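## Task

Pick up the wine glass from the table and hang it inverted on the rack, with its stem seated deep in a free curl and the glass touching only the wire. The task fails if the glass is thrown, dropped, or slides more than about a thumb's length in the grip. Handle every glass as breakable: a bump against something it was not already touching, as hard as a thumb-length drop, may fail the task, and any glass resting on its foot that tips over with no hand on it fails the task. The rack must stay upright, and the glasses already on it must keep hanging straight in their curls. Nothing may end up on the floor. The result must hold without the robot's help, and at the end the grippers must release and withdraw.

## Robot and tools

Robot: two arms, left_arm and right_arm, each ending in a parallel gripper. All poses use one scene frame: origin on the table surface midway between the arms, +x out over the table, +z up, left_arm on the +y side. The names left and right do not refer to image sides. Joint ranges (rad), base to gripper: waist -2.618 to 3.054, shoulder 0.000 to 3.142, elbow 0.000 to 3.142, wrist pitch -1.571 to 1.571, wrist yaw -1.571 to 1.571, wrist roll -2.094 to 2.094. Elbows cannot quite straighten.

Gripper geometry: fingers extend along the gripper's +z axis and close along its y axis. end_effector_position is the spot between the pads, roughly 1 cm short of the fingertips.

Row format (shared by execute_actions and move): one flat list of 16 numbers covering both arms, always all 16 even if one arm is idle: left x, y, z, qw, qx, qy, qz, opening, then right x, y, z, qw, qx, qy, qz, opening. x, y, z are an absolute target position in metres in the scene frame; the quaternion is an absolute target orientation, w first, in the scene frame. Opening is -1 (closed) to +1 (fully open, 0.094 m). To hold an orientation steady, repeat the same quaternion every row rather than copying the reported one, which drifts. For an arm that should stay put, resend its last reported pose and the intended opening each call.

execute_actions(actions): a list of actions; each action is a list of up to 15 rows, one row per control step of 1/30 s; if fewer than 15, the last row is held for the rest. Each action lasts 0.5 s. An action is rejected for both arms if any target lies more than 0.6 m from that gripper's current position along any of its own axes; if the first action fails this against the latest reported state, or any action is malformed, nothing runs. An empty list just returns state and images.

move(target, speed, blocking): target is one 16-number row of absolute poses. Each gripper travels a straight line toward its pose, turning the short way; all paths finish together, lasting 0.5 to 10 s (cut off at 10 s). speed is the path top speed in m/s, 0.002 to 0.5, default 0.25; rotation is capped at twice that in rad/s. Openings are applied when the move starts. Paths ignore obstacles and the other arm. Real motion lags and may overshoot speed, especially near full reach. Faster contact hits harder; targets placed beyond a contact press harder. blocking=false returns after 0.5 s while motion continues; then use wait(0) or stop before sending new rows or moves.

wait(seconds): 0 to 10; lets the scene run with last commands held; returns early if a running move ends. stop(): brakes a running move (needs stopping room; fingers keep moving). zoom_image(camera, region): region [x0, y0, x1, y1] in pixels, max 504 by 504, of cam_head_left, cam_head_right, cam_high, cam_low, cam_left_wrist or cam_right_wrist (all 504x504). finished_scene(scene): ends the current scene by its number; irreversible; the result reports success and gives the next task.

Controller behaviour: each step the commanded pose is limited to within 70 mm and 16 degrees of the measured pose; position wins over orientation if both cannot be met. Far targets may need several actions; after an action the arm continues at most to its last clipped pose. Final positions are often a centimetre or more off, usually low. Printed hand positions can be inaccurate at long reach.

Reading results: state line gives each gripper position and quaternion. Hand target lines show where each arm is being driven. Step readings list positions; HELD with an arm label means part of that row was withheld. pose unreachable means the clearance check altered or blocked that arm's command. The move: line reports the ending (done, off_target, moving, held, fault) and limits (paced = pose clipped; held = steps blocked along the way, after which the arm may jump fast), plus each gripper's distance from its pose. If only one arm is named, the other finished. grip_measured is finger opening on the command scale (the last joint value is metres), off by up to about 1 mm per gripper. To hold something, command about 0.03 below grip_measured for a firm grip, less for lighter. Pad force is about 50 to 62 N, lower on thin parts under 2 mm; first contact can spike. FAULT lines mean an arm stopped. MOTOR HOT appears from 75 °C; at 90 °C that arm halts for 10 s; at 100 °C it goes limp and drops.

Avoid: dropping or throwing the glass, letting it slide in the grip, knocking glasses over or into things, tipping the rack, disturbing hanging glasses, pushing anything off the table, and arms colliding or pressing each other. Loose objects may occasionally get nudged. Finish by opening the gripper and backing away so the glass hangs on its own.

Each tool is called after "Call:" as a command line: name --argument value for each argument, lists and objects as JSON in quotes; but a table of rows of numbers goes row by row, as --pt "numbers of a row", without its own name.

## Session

Call:
execute_actions --actions '[]'

Scene clock: 0.00 s.
left_arm: end_effector_position=(+0.1677, +0.5470, +0.2498) grip_measured=+1.000 end_effector_quat_wxyz=(-0.117, +0.873, -0.472, +0.028) | right_arm: end_effector_position=(+0.0695, -0.5048, +0.1026) grip_measured=+1.000 end_effector_quat_wxyz=(-0.235, -0.315, +0.863, -0.319)
Joint positions: left_arm=[ 1.048  1.599  1.805 -1.54   0.053 -1.095  0.094] | right_arm=[-0.9    0.762  0.456 -0.7    0.622 -1.812  0.094]
Joint velocities: left_arm=[ 0.012  0.017 -0.002 -0.022  0.037 -0.022  0.   ] | right_arm=[-0.002 -0.002  0.022  0.022 -0.022  0.037  0.   ]
Motor temperatures (°C, as the motors report them): left_arm=[24 34 31 24 27 23] | right_arm=[23 24 28 34 22 22]
Hand target (left_arm): +0.167, +0.548, +0.255; -0.128, +0.872, -0.472, +0.025
Hand target (right_arm): +0.071, -0.508, +0.110; -0.233, -0.307, +0.861, -0.332

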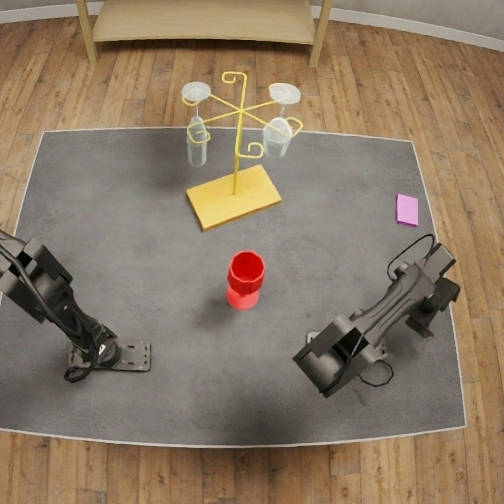

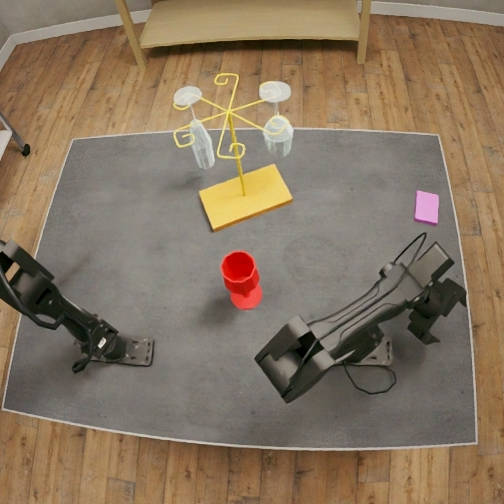

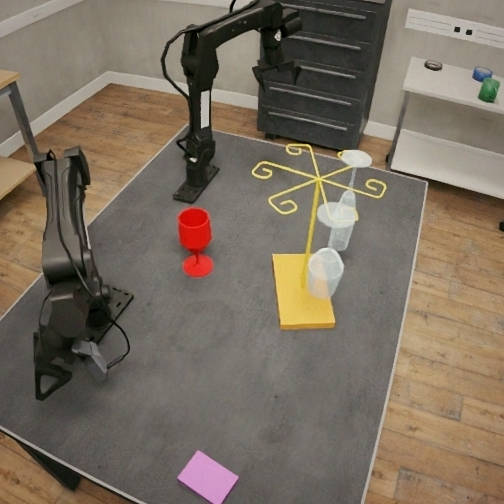

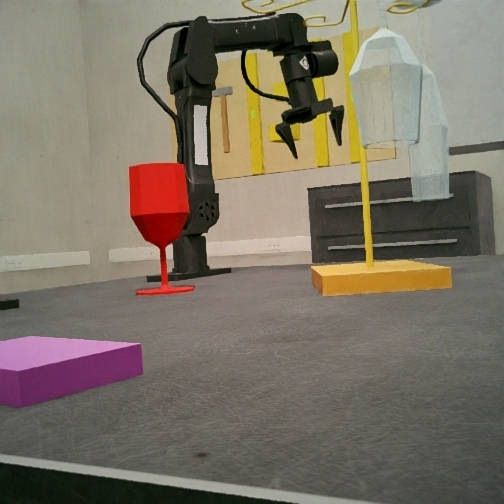

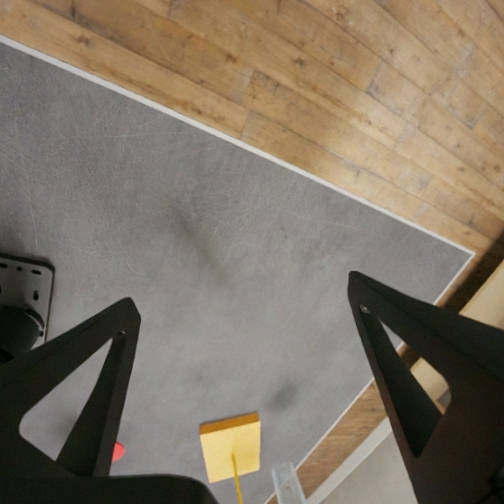

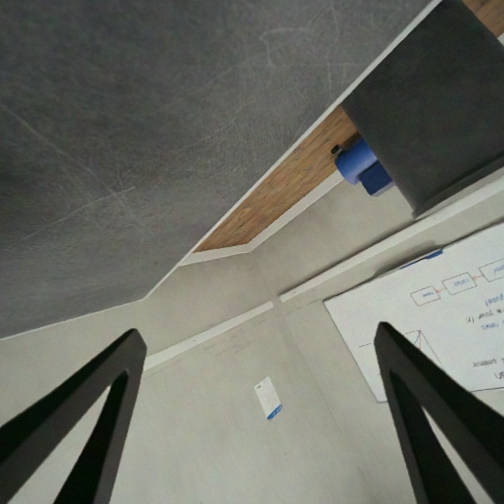

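Call:
zoom_image --camera "cam_head_left" --region '[170,60,320,240]'

Call:
zoom_image --camera "cam_low" --region '[100,140,260,310]'

Call:
zoom_image --camera "cam_high" --region '[160,130,410,340]'

Region (170, 60, 320, 240) of cam_head_left's 504x504 image, scaled by 2.800, with more detail than that image has.

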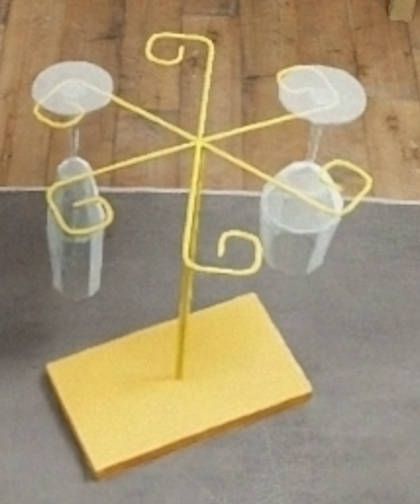

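Region (100, 140, 260, 310) of cam_low's 504x504 image, scaled by 2.965, with more detail than that image has; it fills the left 474 columns of this view, and the rest is white.

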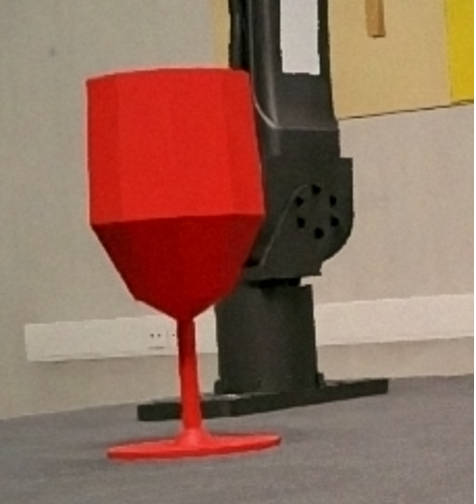

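Region (160, 130, 410, 340) of cam_high's 504x504 image, scaled by 2.016, with more detail than that image has; it fills the top 423 rows of this view, and the rest is white.

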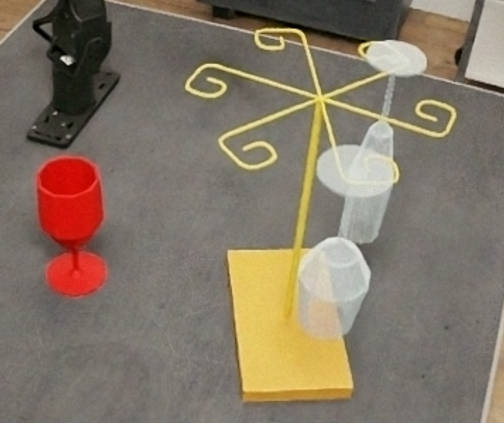

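Call:
move --target '[0.25,0.15,0.30,0.694,-0.132,0.694,0.132,1,0.25,-0.42,0.35,0.715,0.218,0.652,-0.127,1]' --speed 0.25

Scene clock: 115.87 s.
left_arm: end_effector_position=(+0.2564, +0.1577, +0.2931) grip_measured=+1.000 end_effector_quat_wxyz=(+0.686, -0.148, +0.697, +0.146) | right_arm: end_effector_position=(+0.2554, -0.4265, +0.3389) grip_measured=+1.000 end_effector_quat_wxyz=(+0.701, +0.222, +0.667, -0.122)
Joint positions: left_arm=[-1.17   1.401  1.102 -1.507 -1.555 -1.804  0.094] | right_arm=[-0.695  0.458  0.627 -0.156 -0.227  0.152  0.094]
Joint velocities: left_arm=[ 0.022  0.012  0.007  0.11  -0.037  0.051  0.   ] | right_arm=[ 0.002  0.012 -0.007  0.007 -0.037 -0.037  0.   ]
Motor temperatures (°C, as the motors report them): left_arm=[24 35 33 25 26 23] | right_arm=[23 24 31 33 22 22]
Hand target (left_arm): +0.256, +0.153, +0.300; +0.697, -0.148, +0.689, +0.135
Hand target (right_arm): +0.253, -0.424, +0.348; +0.714, +0.217, +0.653, -0.128
Off the commanded pose (left_arm): 0.012 m, 3 deg.
Off the commanded pose (right_arm): 0.014 m, 2 deg.
joint sent to its limit (left arm) — the command would take joint 5 (wrist yaw) past its lower limit, so that joint was sent only as far as its limit.
move: off_target (left_arm, right_arm)

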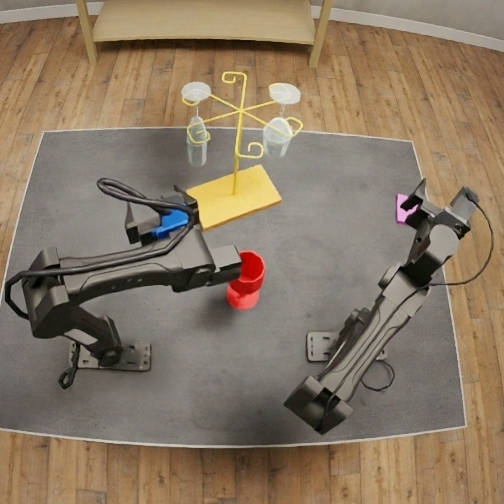

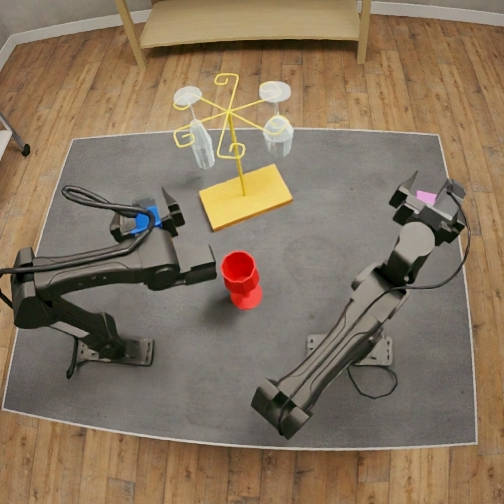

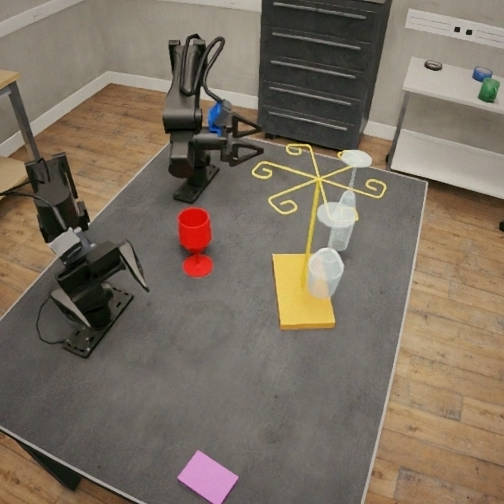

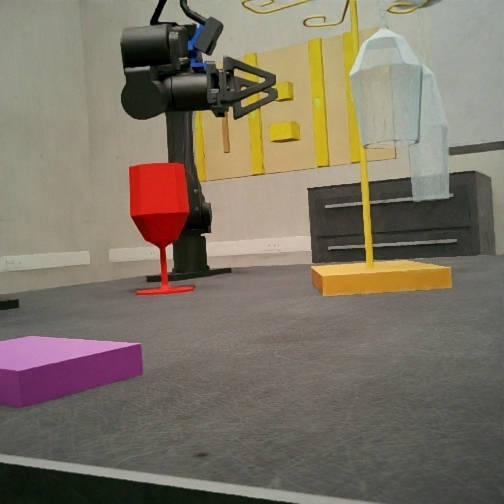

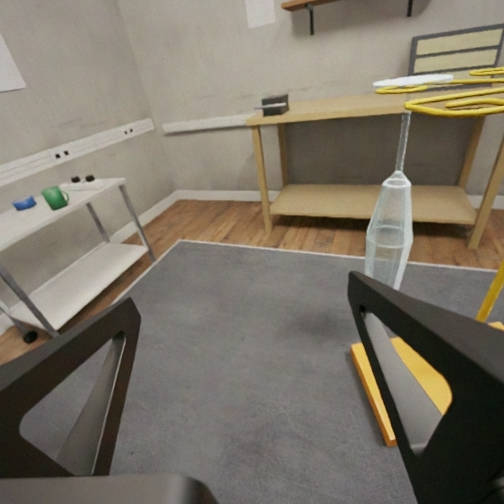

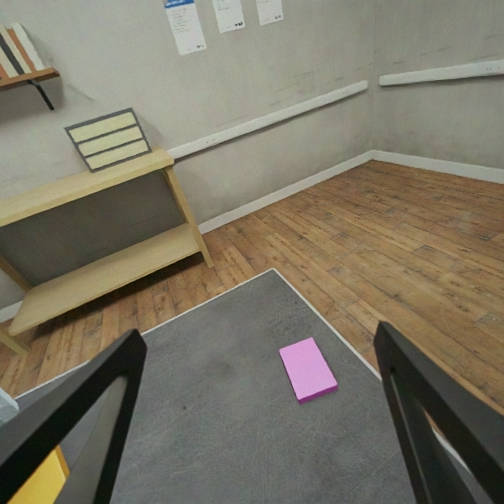

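Call:
move --target '[0.063,-0.058,0.29,0.694,0.135,0.694,-0.135,1,0.25,-0.42,0.35,0.715,0.218,0.652,-0.127,1]' --speed 0.2

Call:
move --target '[0.063,-0.058,0.14,0.694,0.135,0.694,-0.135,1,0.25,-0.42,0.35,0.715,0.218,0.652,-0.127,1]' --speed 0.15

Scene clock: 141.53 s.
left_arm: end_effector_position=(+0.0741, -0.0497, +0.2786) grip_measured=+1.000 end_effector_quat_wxyz=(+0.683, +0.132, +0.709, -0.117) | right_arm: end_effector_position=(+0.2541, -0.4240, +0.3398) grip_measured=+1.000 end_effector_quat_wxyz=(+0.702, +0.223, +0.665, -0.123)
Joint positions: left_arm=[-1.951  1.709  1.358 -1.545 -1.529 -1.882  0.094] | right_arm=[-0.678  0.446  0.627 -0.164 -0.207  0.153  0.094]
Joint velocities: left_arm=[ 0.002  0.012 -0.017 -0.022  0.066  0.022  0.   ] | right_arm=[-0.007  0.012 -0.012  0.066  0.081 -0.066  0.   ]
Motor temperatures (°C, as the motors report them): left_arm=[24 34 33 24 26 23] | right_arm=[23 24 30 36 22 22]
Hand target (left_arm): +0.075, -0.049, +0.281; +0.686, +0.131, +0.706, -0.117
Hand target (right_arm): +0.250, -0.420, +0.350; +0.715, +0.218, +0.652, -0.127
Off the commanded pose (left_arm): 0.018 m, 3 deg.
Off the commanded pose (right_arm): 0.012 m, 2 deg.
move: held (left_arm), off_target (right_arm); limits=held; held on 8 of 71 steps (left_arm), including the last (left_arm)
pose unreachable (left arm): on one or more control steps of this call, first in action 0 (counted from 0), this arm could not follow its commanded pose, so it was not sent that pose on those steps. On the call's last step it was still not sent that pose. It may still have moved: this result reports where it is.
cause: the commanded pose would bring a part of the arm too close to another arm (this arm's wrist (the part past joint 4) and the other arm's forearm (the part past joint 3)).

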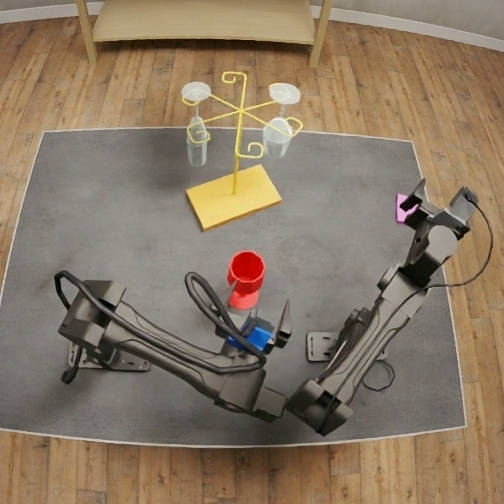

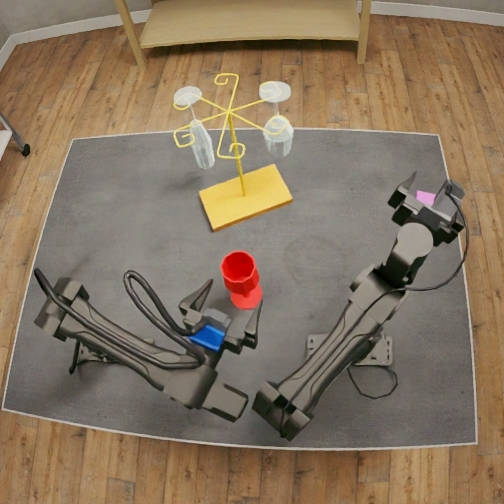

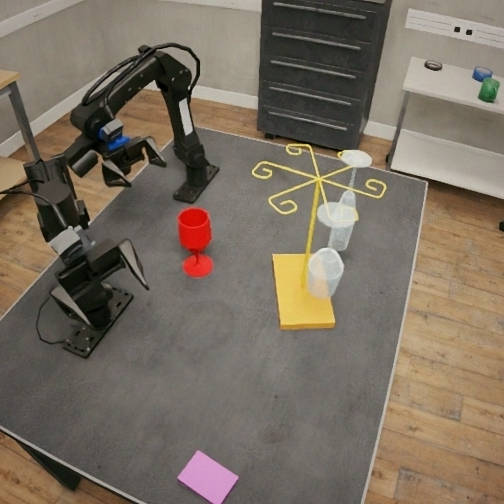

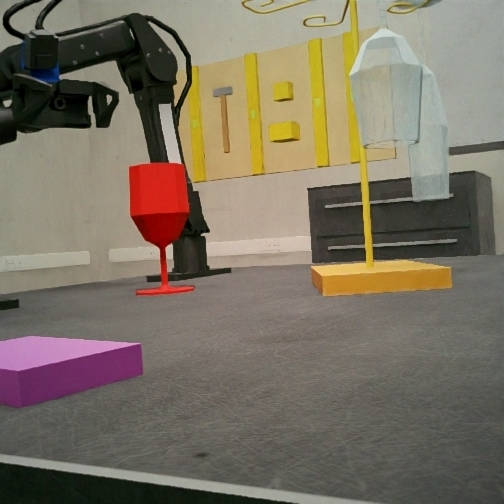

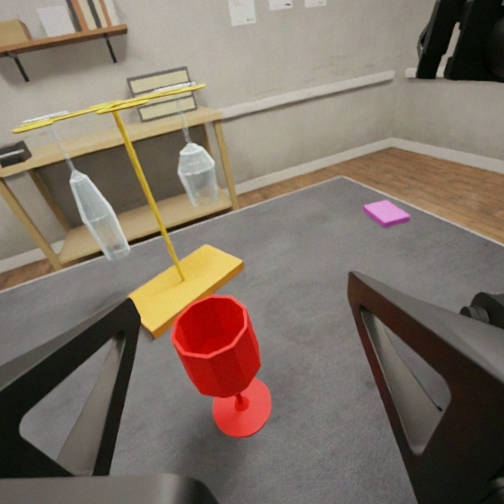

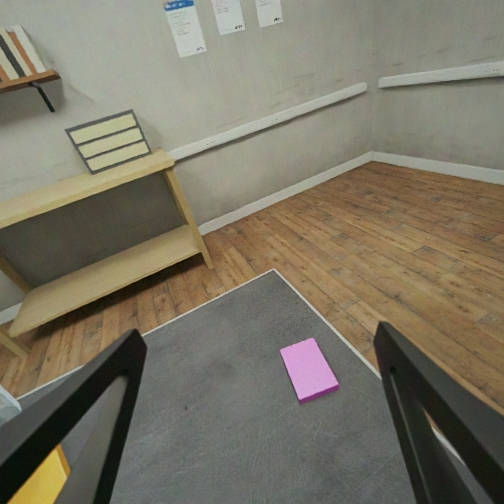

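Scene clock: 143.20 s.
left_arm: end_effector_position=(+0.0651, -0.0564, +0.1382) grip_measured=+1.000 end_effector_quat_wxyz=(+0.689, +0.143, +0.701, -0.119) | right_arm: end_effector_position=(+0.2541, -0.4240, +0.3386) grip_measured=+1.000 end_effector_quat_wxyz=(+0.701, +0.224, +0.666, -0.122)
Joint positions: left_arm=[-1.972  1.995  1.084 -1.197 -1.544 -2.078  0.094] | right_arm=[-0.678  0.446  0.627 -0.169 -0.207  0.154  0.094]
Joint velocities: left_arm=[-0.002 -0.002 -0.007 -0.007 -0.007  0.007  0.   ] | right_arm=[ 0.012  0.017 -0.012 -0.081  0.051 -0.007  0.   ]
Motor temperatures (°C, as the motors report them): left_arm=[24 34 33 24 26 23] | right_arm=[23 24 30 36 22 22]
Hand target (left_arm): +0.063, -0.059, +0.140; +0.692, +0.137, +0.695, -0.136
Hand target (right_arm): +0.250, -0.420, +0.350; +0.715, +0.218, +0.652, -0.127
Off the commanded pose (left_arm): 0.003 m, 2 deg.
Off the commanded pose (right_arm): 0.013 m, 2 deg.
joint sent to its limit (left arm) — the command would take joint 6 (wrist roll) past its lower limit, so that joint was sent only as far as its limit.
move: off_target (right_arm); limits=paced,held; held on 14 of 50 steps (left_arm, right_arm)
pose unreachable (left arm): on one or more control steps of this call, first in action 0 (counted from 0), this arm could not follow its commanded pose, so it was not sent that pose on those steps. It may still have moved: this result reports where it is.
cause: the commanded pose would bring a part of the arm too close to another arm (this arm's wrist (the part past joint 4) and the other arm's forearm (the part past joint 3)).
pose unreachable (right arm): on one or more control steps of this call, first in action 0 (counted from 0), this arm could not follow its commanded pose, so it was not sent that pose on those steps. It may still have moved: this result reports where it is.
cause: the commanded pose would bring a part of the arm too close to another arm (this arm's forearm (the part past joint 3) and the other arm's wrist (the part past joint 4)).

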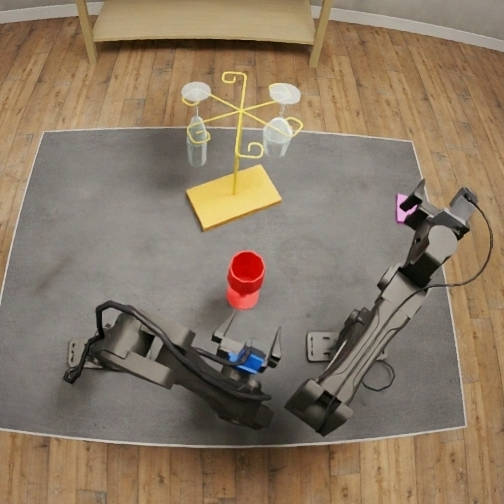

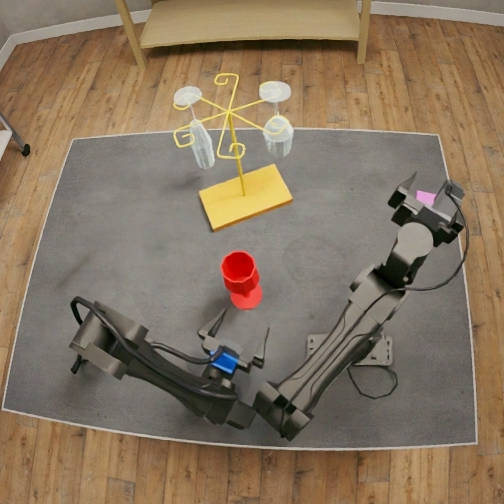

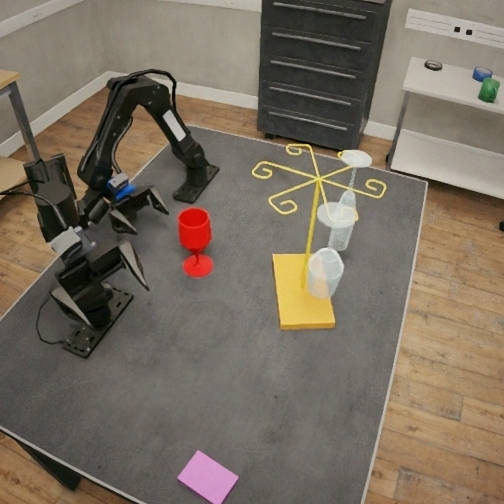

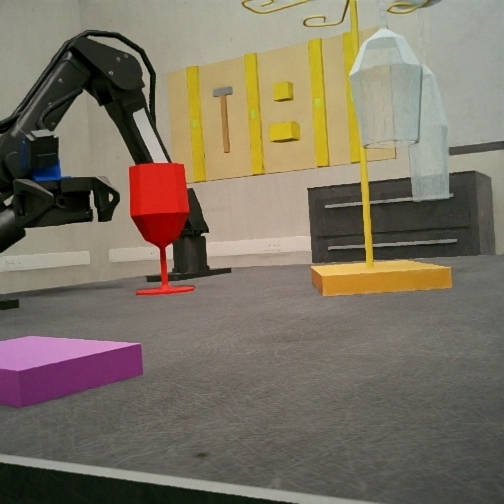

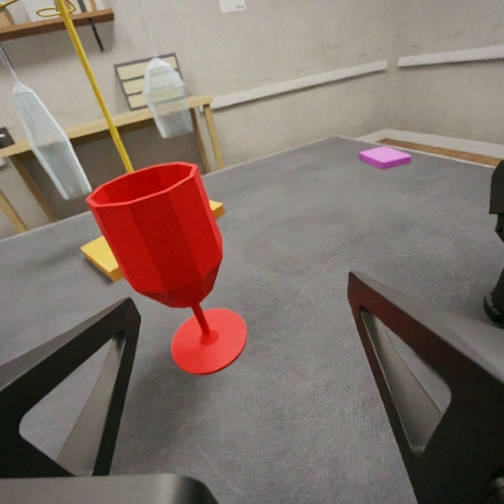

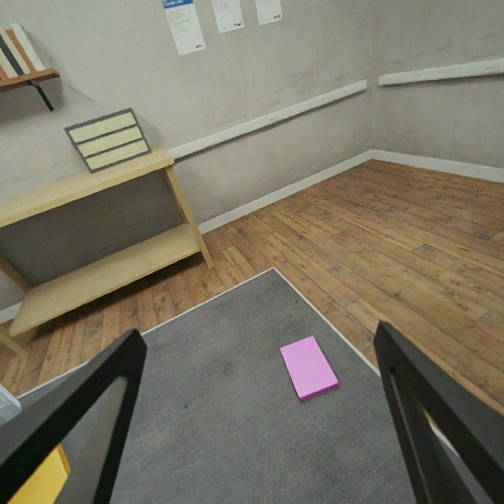

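Call:
move --target '[0.065,-0.056,0.14,0.694,0.135,0.694,-0.135,1,0.30,-0.70,0.25,0.691,0.304,0.617,-0.222,1]' --speed 0.25

Call:
move --target '[0.105,-0.042,0.135,0.7015,0.088,0.7015,-0.088,1,0.30,-0.70,0.25,0.691,0.304,0.617,-0.222,1]' --speed 0.08

Scene clock: 168.03 s.
left_arm: end_effector_position=(+0.0648, -0.0572, +0.1382) grip_measured=+1.000 end_effector_quat_wxyz=(+0.689, +0.140, +0.701, -0.123) | right_arm: end_effector_position=(+0.2983, -0.6932, +0.2305) grip_measured=+1.000 end_effector_quat_wxyz=(+0.679, +0.314, +0.631, -0.204)
Joint positions: left_arm=[-1.972  1.995  1.084 -1.188 -1.546 -2.078  0.094] | right_arm=[-1.107  1.659  0.771  0.894 -0.379  0.171  0.094]
Joint velocities: left_arm=[ 0.007 -0.017 -0.017 -0.022 -0.007  0.037  0.   ] | right_arm=[-0.012 -0.002  0.002 -0.007 -0.051  0.037  0.   ]
Motor temperatures (°C, as the motors report them): left_arm=[24 36 32 24 26 23] | right_arm=[23 24 30 37 22 22]
Hand target (left_arm): +0.065, -0.056, +0.140; +0.693, +0.136, +0.695, -0.136
Hand target (right_arm): +0.297, -0.700, +0.248; +0.692, +0.306, +0.615, -0.220
Off the commanded pose (left_arm): 0.002 m, 2 deg.
Off the commanded pose (right_arm): 0.021 m, 3 deg.
joint sent to its limit (left arm) — the command would take joint 6 (wrist roll) past its lower limit, so that joint was sent only as far as its limit.
move: off_target (right_arm)

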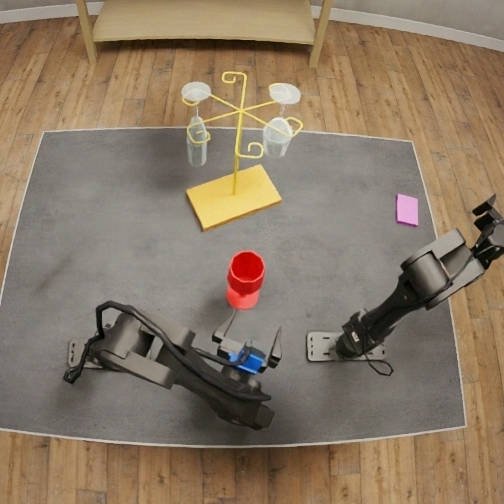

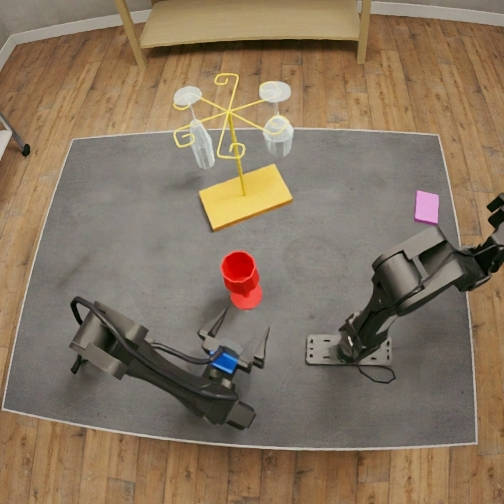

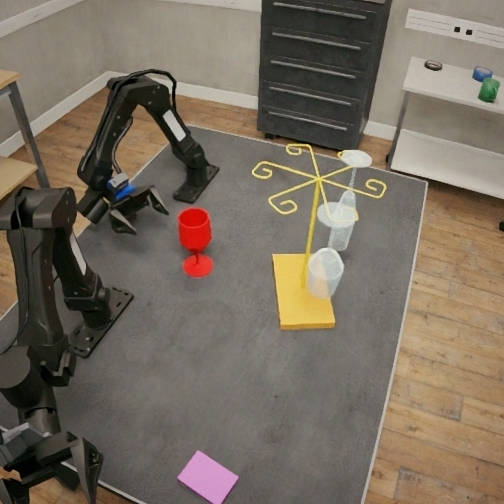

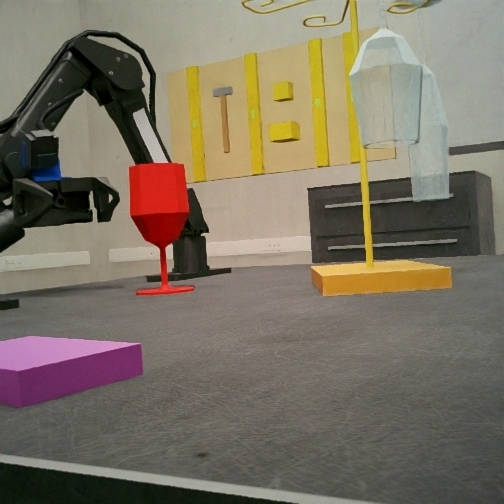

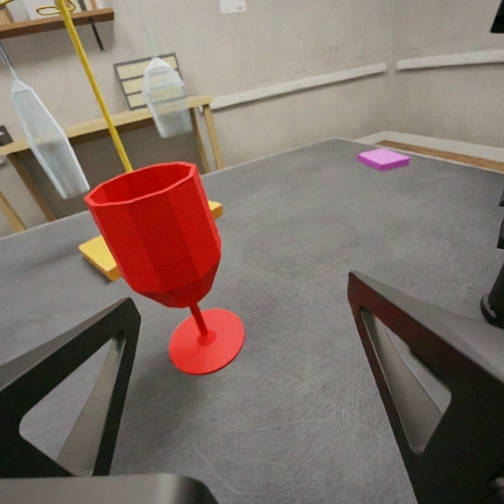

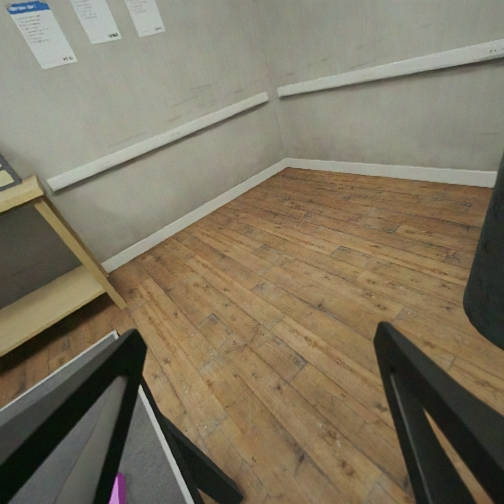

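Scene clock: 169.17 s.
left_arm: end_effector_position=(+0.1020, -0.0429, +0.1314) grip_measured=+1.000 end_effector_quat_wxyz=(+0.693, +0.106, +0.709, -0.081) | right_arm: end_effector_position=(+0.2973, -0.6943, +0.2296) grip_measured=+1.000 end_effector_quat_wxyz=(+0.677, +0.318, +0.631, -0.206)
Joint positions: left_arm=[-1.865  1.995  1.052 -1.168 -1.54  -2.078  0.094] | right_arm=[-1.107  1.659  0.771  0.89  -0.371  0.171  0.094]
Joint velocities: left_arm=[-0.012 -0.012 -0.002 -0.022  0.081  0.007  0.   ] | right_arm=[-0.002 -0.012  0.007  0.022  0.022  0.051  0.   ]
Motor temperatures (°C, as the motors report them): left_arm=[24 36 32 24 26 23] | right_arm=[23 24 30 37 22 22]
Hand target (left_arm): +0.105, -0.041, +0.135; +0.697, +0.095, +0.704, -0.093
Hand target (right_arm): +0.299, -0.699, +0.250; +0.691, +0.304, +0.617, -0.222
Off the commanded pose (left_arm): 0.005 m, 3 deg.
Off the commanded pose (right_arm): 0.021 m, 3 deg.
joint sent to its limit (left arm) — the command would take joint 6 (wrist roll) past its lower limit, so that joint was sent only as far as its limit.
move: off_target (left_arm, right_arm)

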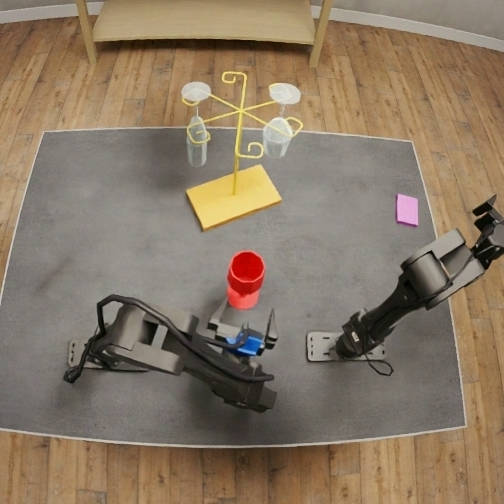

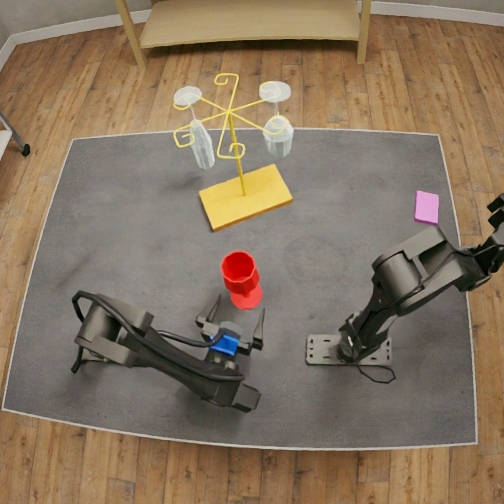

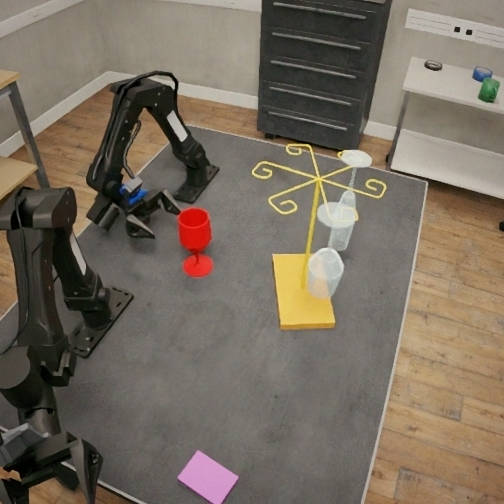

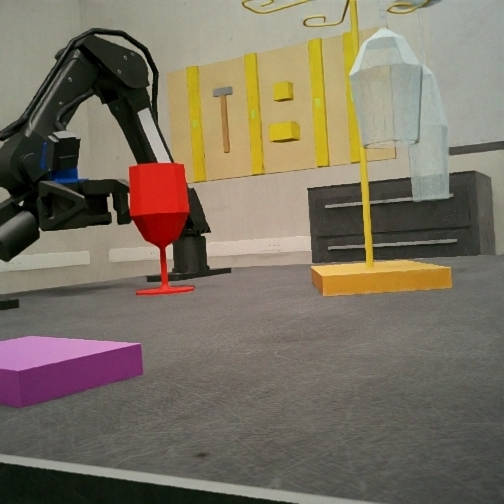

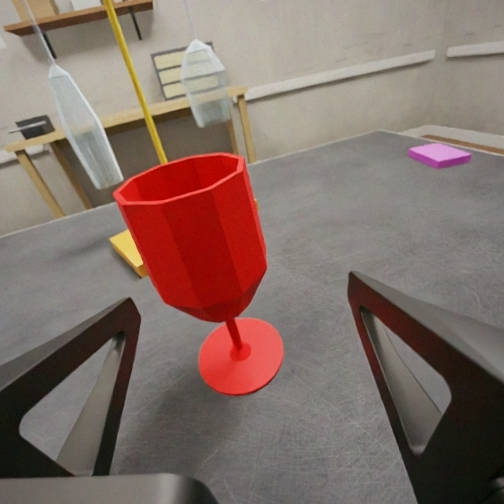

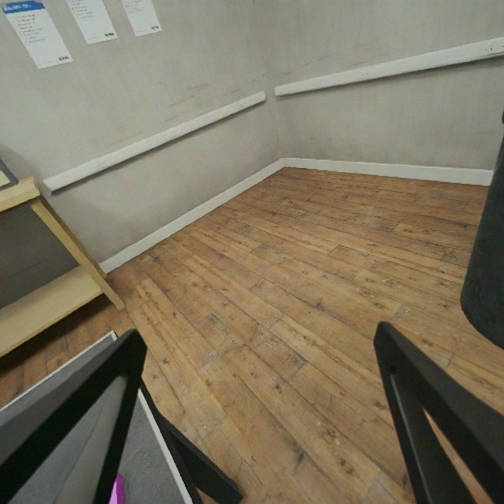

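Call:
move --target '[0.122,-0.034,0.152,0.7045,0.06,0.7045,-0.06,1,0.30,-0.70,0.25,0.691,0.304,0.617,-0.222,1]' --speed 0.04

Call:
zoom_image --camera "cam_head_left" --region '[180,230,320,370]'

Call:
zoom_image --camera "cam_low" --region '[60,130,240,310]'

Scene clock: 187.70 s.
left_arm: end_effector_position=(+0.1192, -0.0344, +0.1404) grip_measured=+1.000 end_effector_quat_wxyz=(+0.692, +0.084, +0.714, -0.063) | right_arm: end_effector_position=(+0.2973, -0.6943, +0.2285) grip_measured=+1.000 end_effector_quat_wxyz=(+0.676, +0.319, +0.632, -0.205)
Joint positions: left_arm=[-1.813  1.96   1.052 -1.196 -1.531 -2.078  0.094] | right_arm=[-1.107  1.659  0.771  0.885 -0.371  0.171  0.094]
Joint velocities: left_arm=[-0.002  0.012 -0.012 -0.066 -0.022  0.037  0.   ] | right_arm=[ 0.002 -0.007  0.007 -0.022 -0.007 -0.066  0.   ]
Motor temperatures (°C, as the motors report them): left_arm=[24 36 31 24 26 23] | right_arm=[23 26 31 37 22 22]
Hand target (left_arm): +0.122, -0.034, +0.152; +0.696, +0.074, +0.711, -0.071
Hand target (right_arm): +0.299, -0.699, +0.250; +0.691, +0.304, +0.617, -0.222
Off the commanded pose (left_arm): 0.012 m, 3 deg.
Off the commanded pose (right_arm): 0.022 m, 4 deg.
joint sent to its limit (left arm) — the command would take joint 6 (wrist roll) past its lower limit, so that joint was sent only as far as its limit.
move: off_target (left_arm, right_arm)

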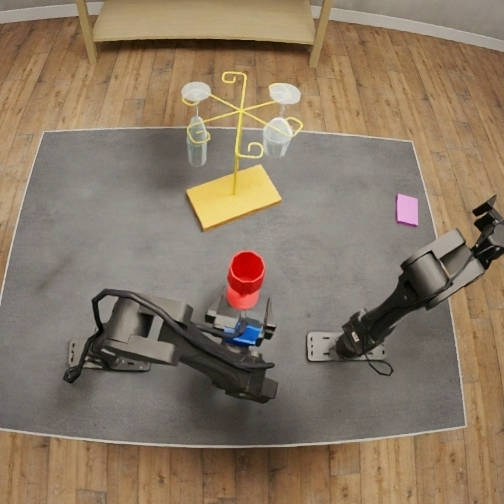

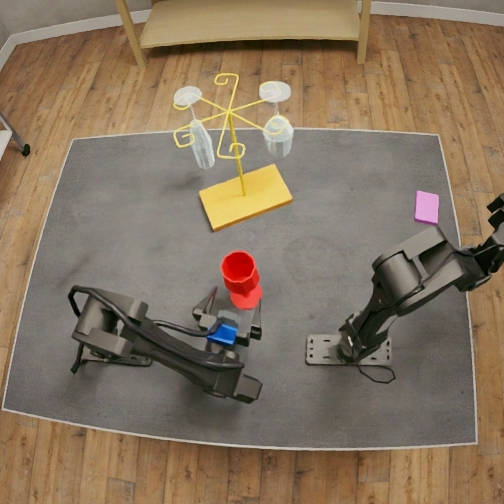

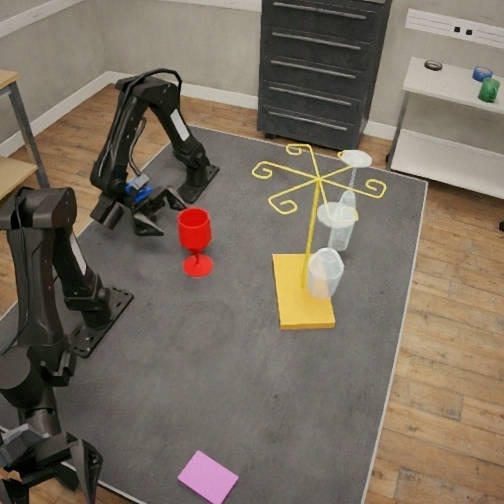

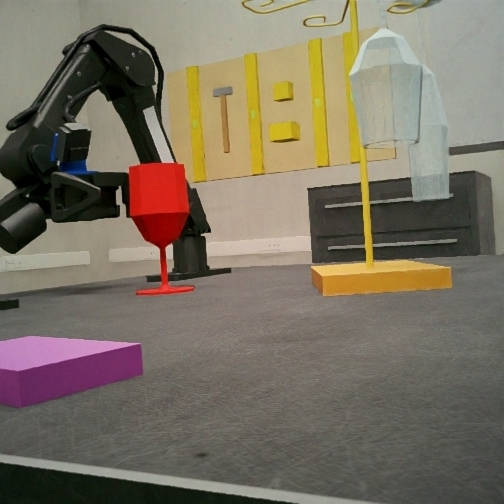

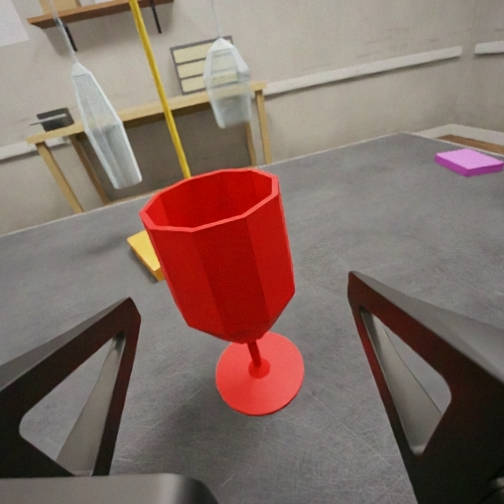

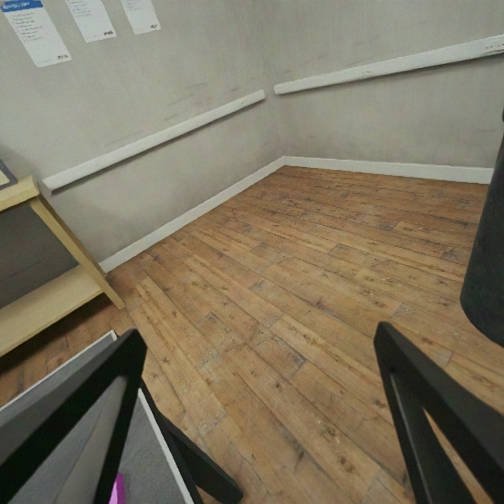

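Region (180, 230, 320, 370) of cam_head_left's 504x504 image, scaled by 3.600, with more detail than that image has.

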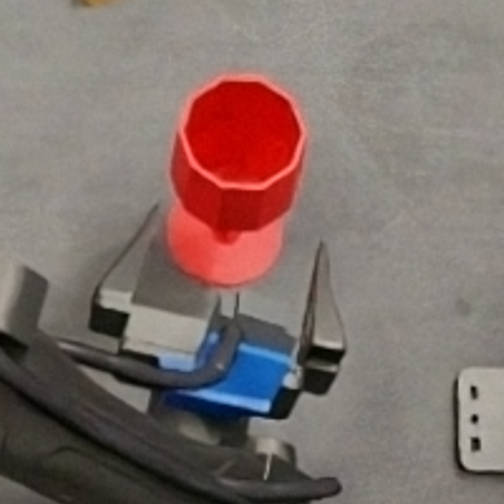

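Region (60, 130, 240, 310) of cam_low's 504x504 image, scaled by 2.800, with more detail than that image has.

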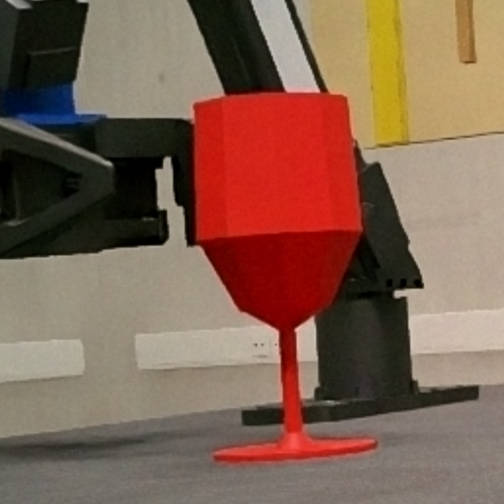

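Call:
move --target '[0.120,-0.028,0.152,0.7046,0.0106,0.707,-0.060,1,0.30,-0.70,0.25,0.691,0.304,0.617,-0.222,1]' --speed 0.02

Call:
zoom_image --camera "cam_head_left" --region '[180,230,320,370]'

Scene clock: 224.73 s.
left_arm: end_effector_position=(+0.1197, -0.0304, +0.1464) grip_measured=+1.000 end_effector_quat_wxyz=(+0.679, +0.063, +0.728, -0.073) | right_arm: end_effector_position=(+0.2973, -0.6943, +0.2281) grip_measured=+1.000 end_effector_quat_wxyz=(+0.675, +0.320, +0.633, -0.205)
Joint positions: left_arm=[-1.813  1.915  1.052 -1.195 -1.496 -2.079  0.094] | right_arm=[-1.107  1.659  0.771  0.884 -0.371  0.171  0.094]
Joint velocities: left_arm=[ 0.007 -0.012 -0.017 -0.007 -0.022 -0.051  0.   ] | right_arm=[-0.002 -0.017 -0.002 -0.095 -0.007  0.007  0.   ]
Motor temperatures (°C, as the motors report them): left_arm=[24 37 31 24 26 23] | right_arm=[23 27 32 38 22 22]
Hand target (left_arm): +0.121, -0.028, +0.152; +0.681, +0.050, +0.726, -0.090
Hand target (right_arm): +0.299, -0.699, +0.250; +0.691, +0.304, +0.617, -0.222
Off the commanded pose (left_arm): 0.006 m, 7 deg.
Off the commanded pose (right_arm): 0.023 m, 4 deg.
joint sent to its limit (left arm) — the command would take joint 6 (wrist roll) past its lower limit, so that joint was sent only as far as its limit.
move: off_target (left_arm, right_arm)

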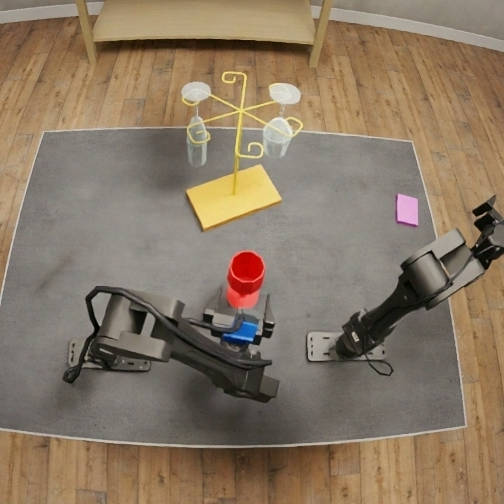

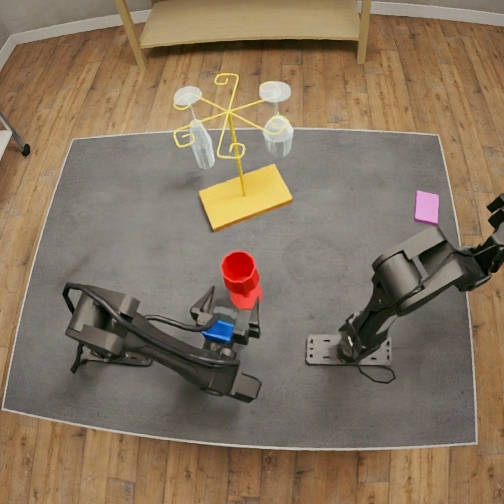

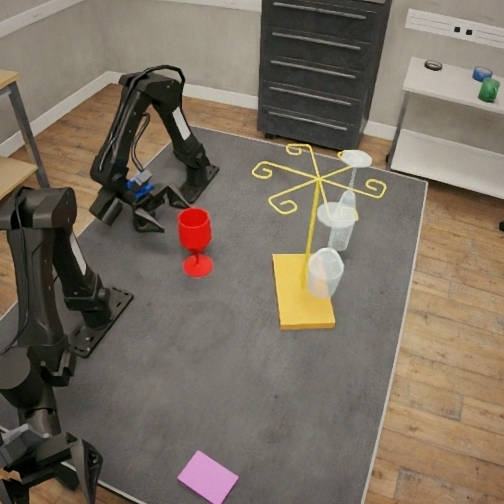

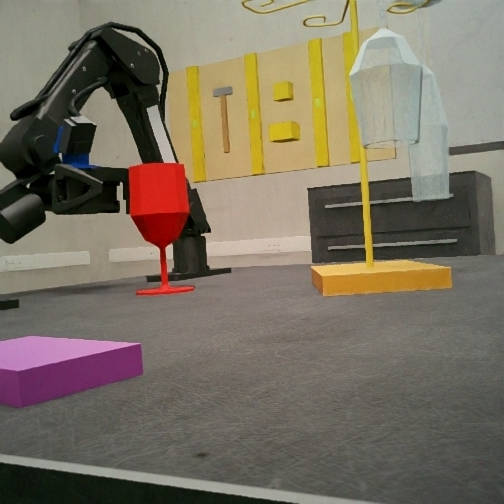

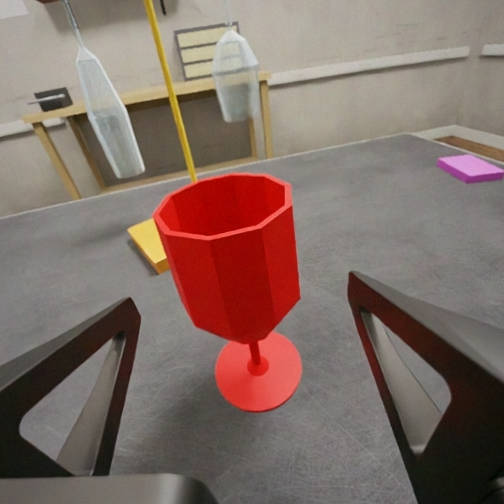

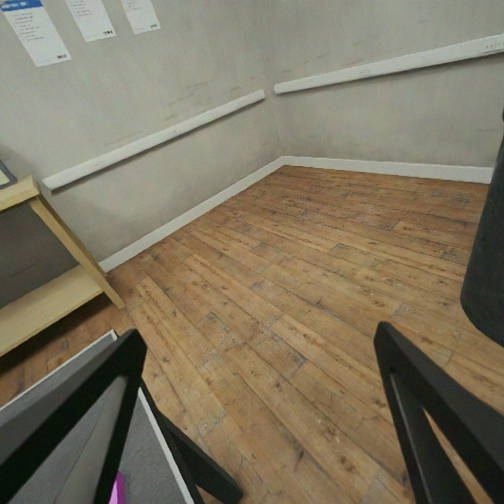

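Region (180, 230, 320, 370) of cam_head_left's 504x504 image, scaled by 3.600, with more detail than that image has.

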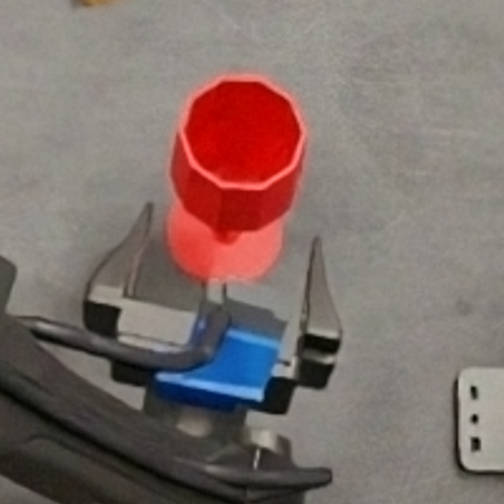

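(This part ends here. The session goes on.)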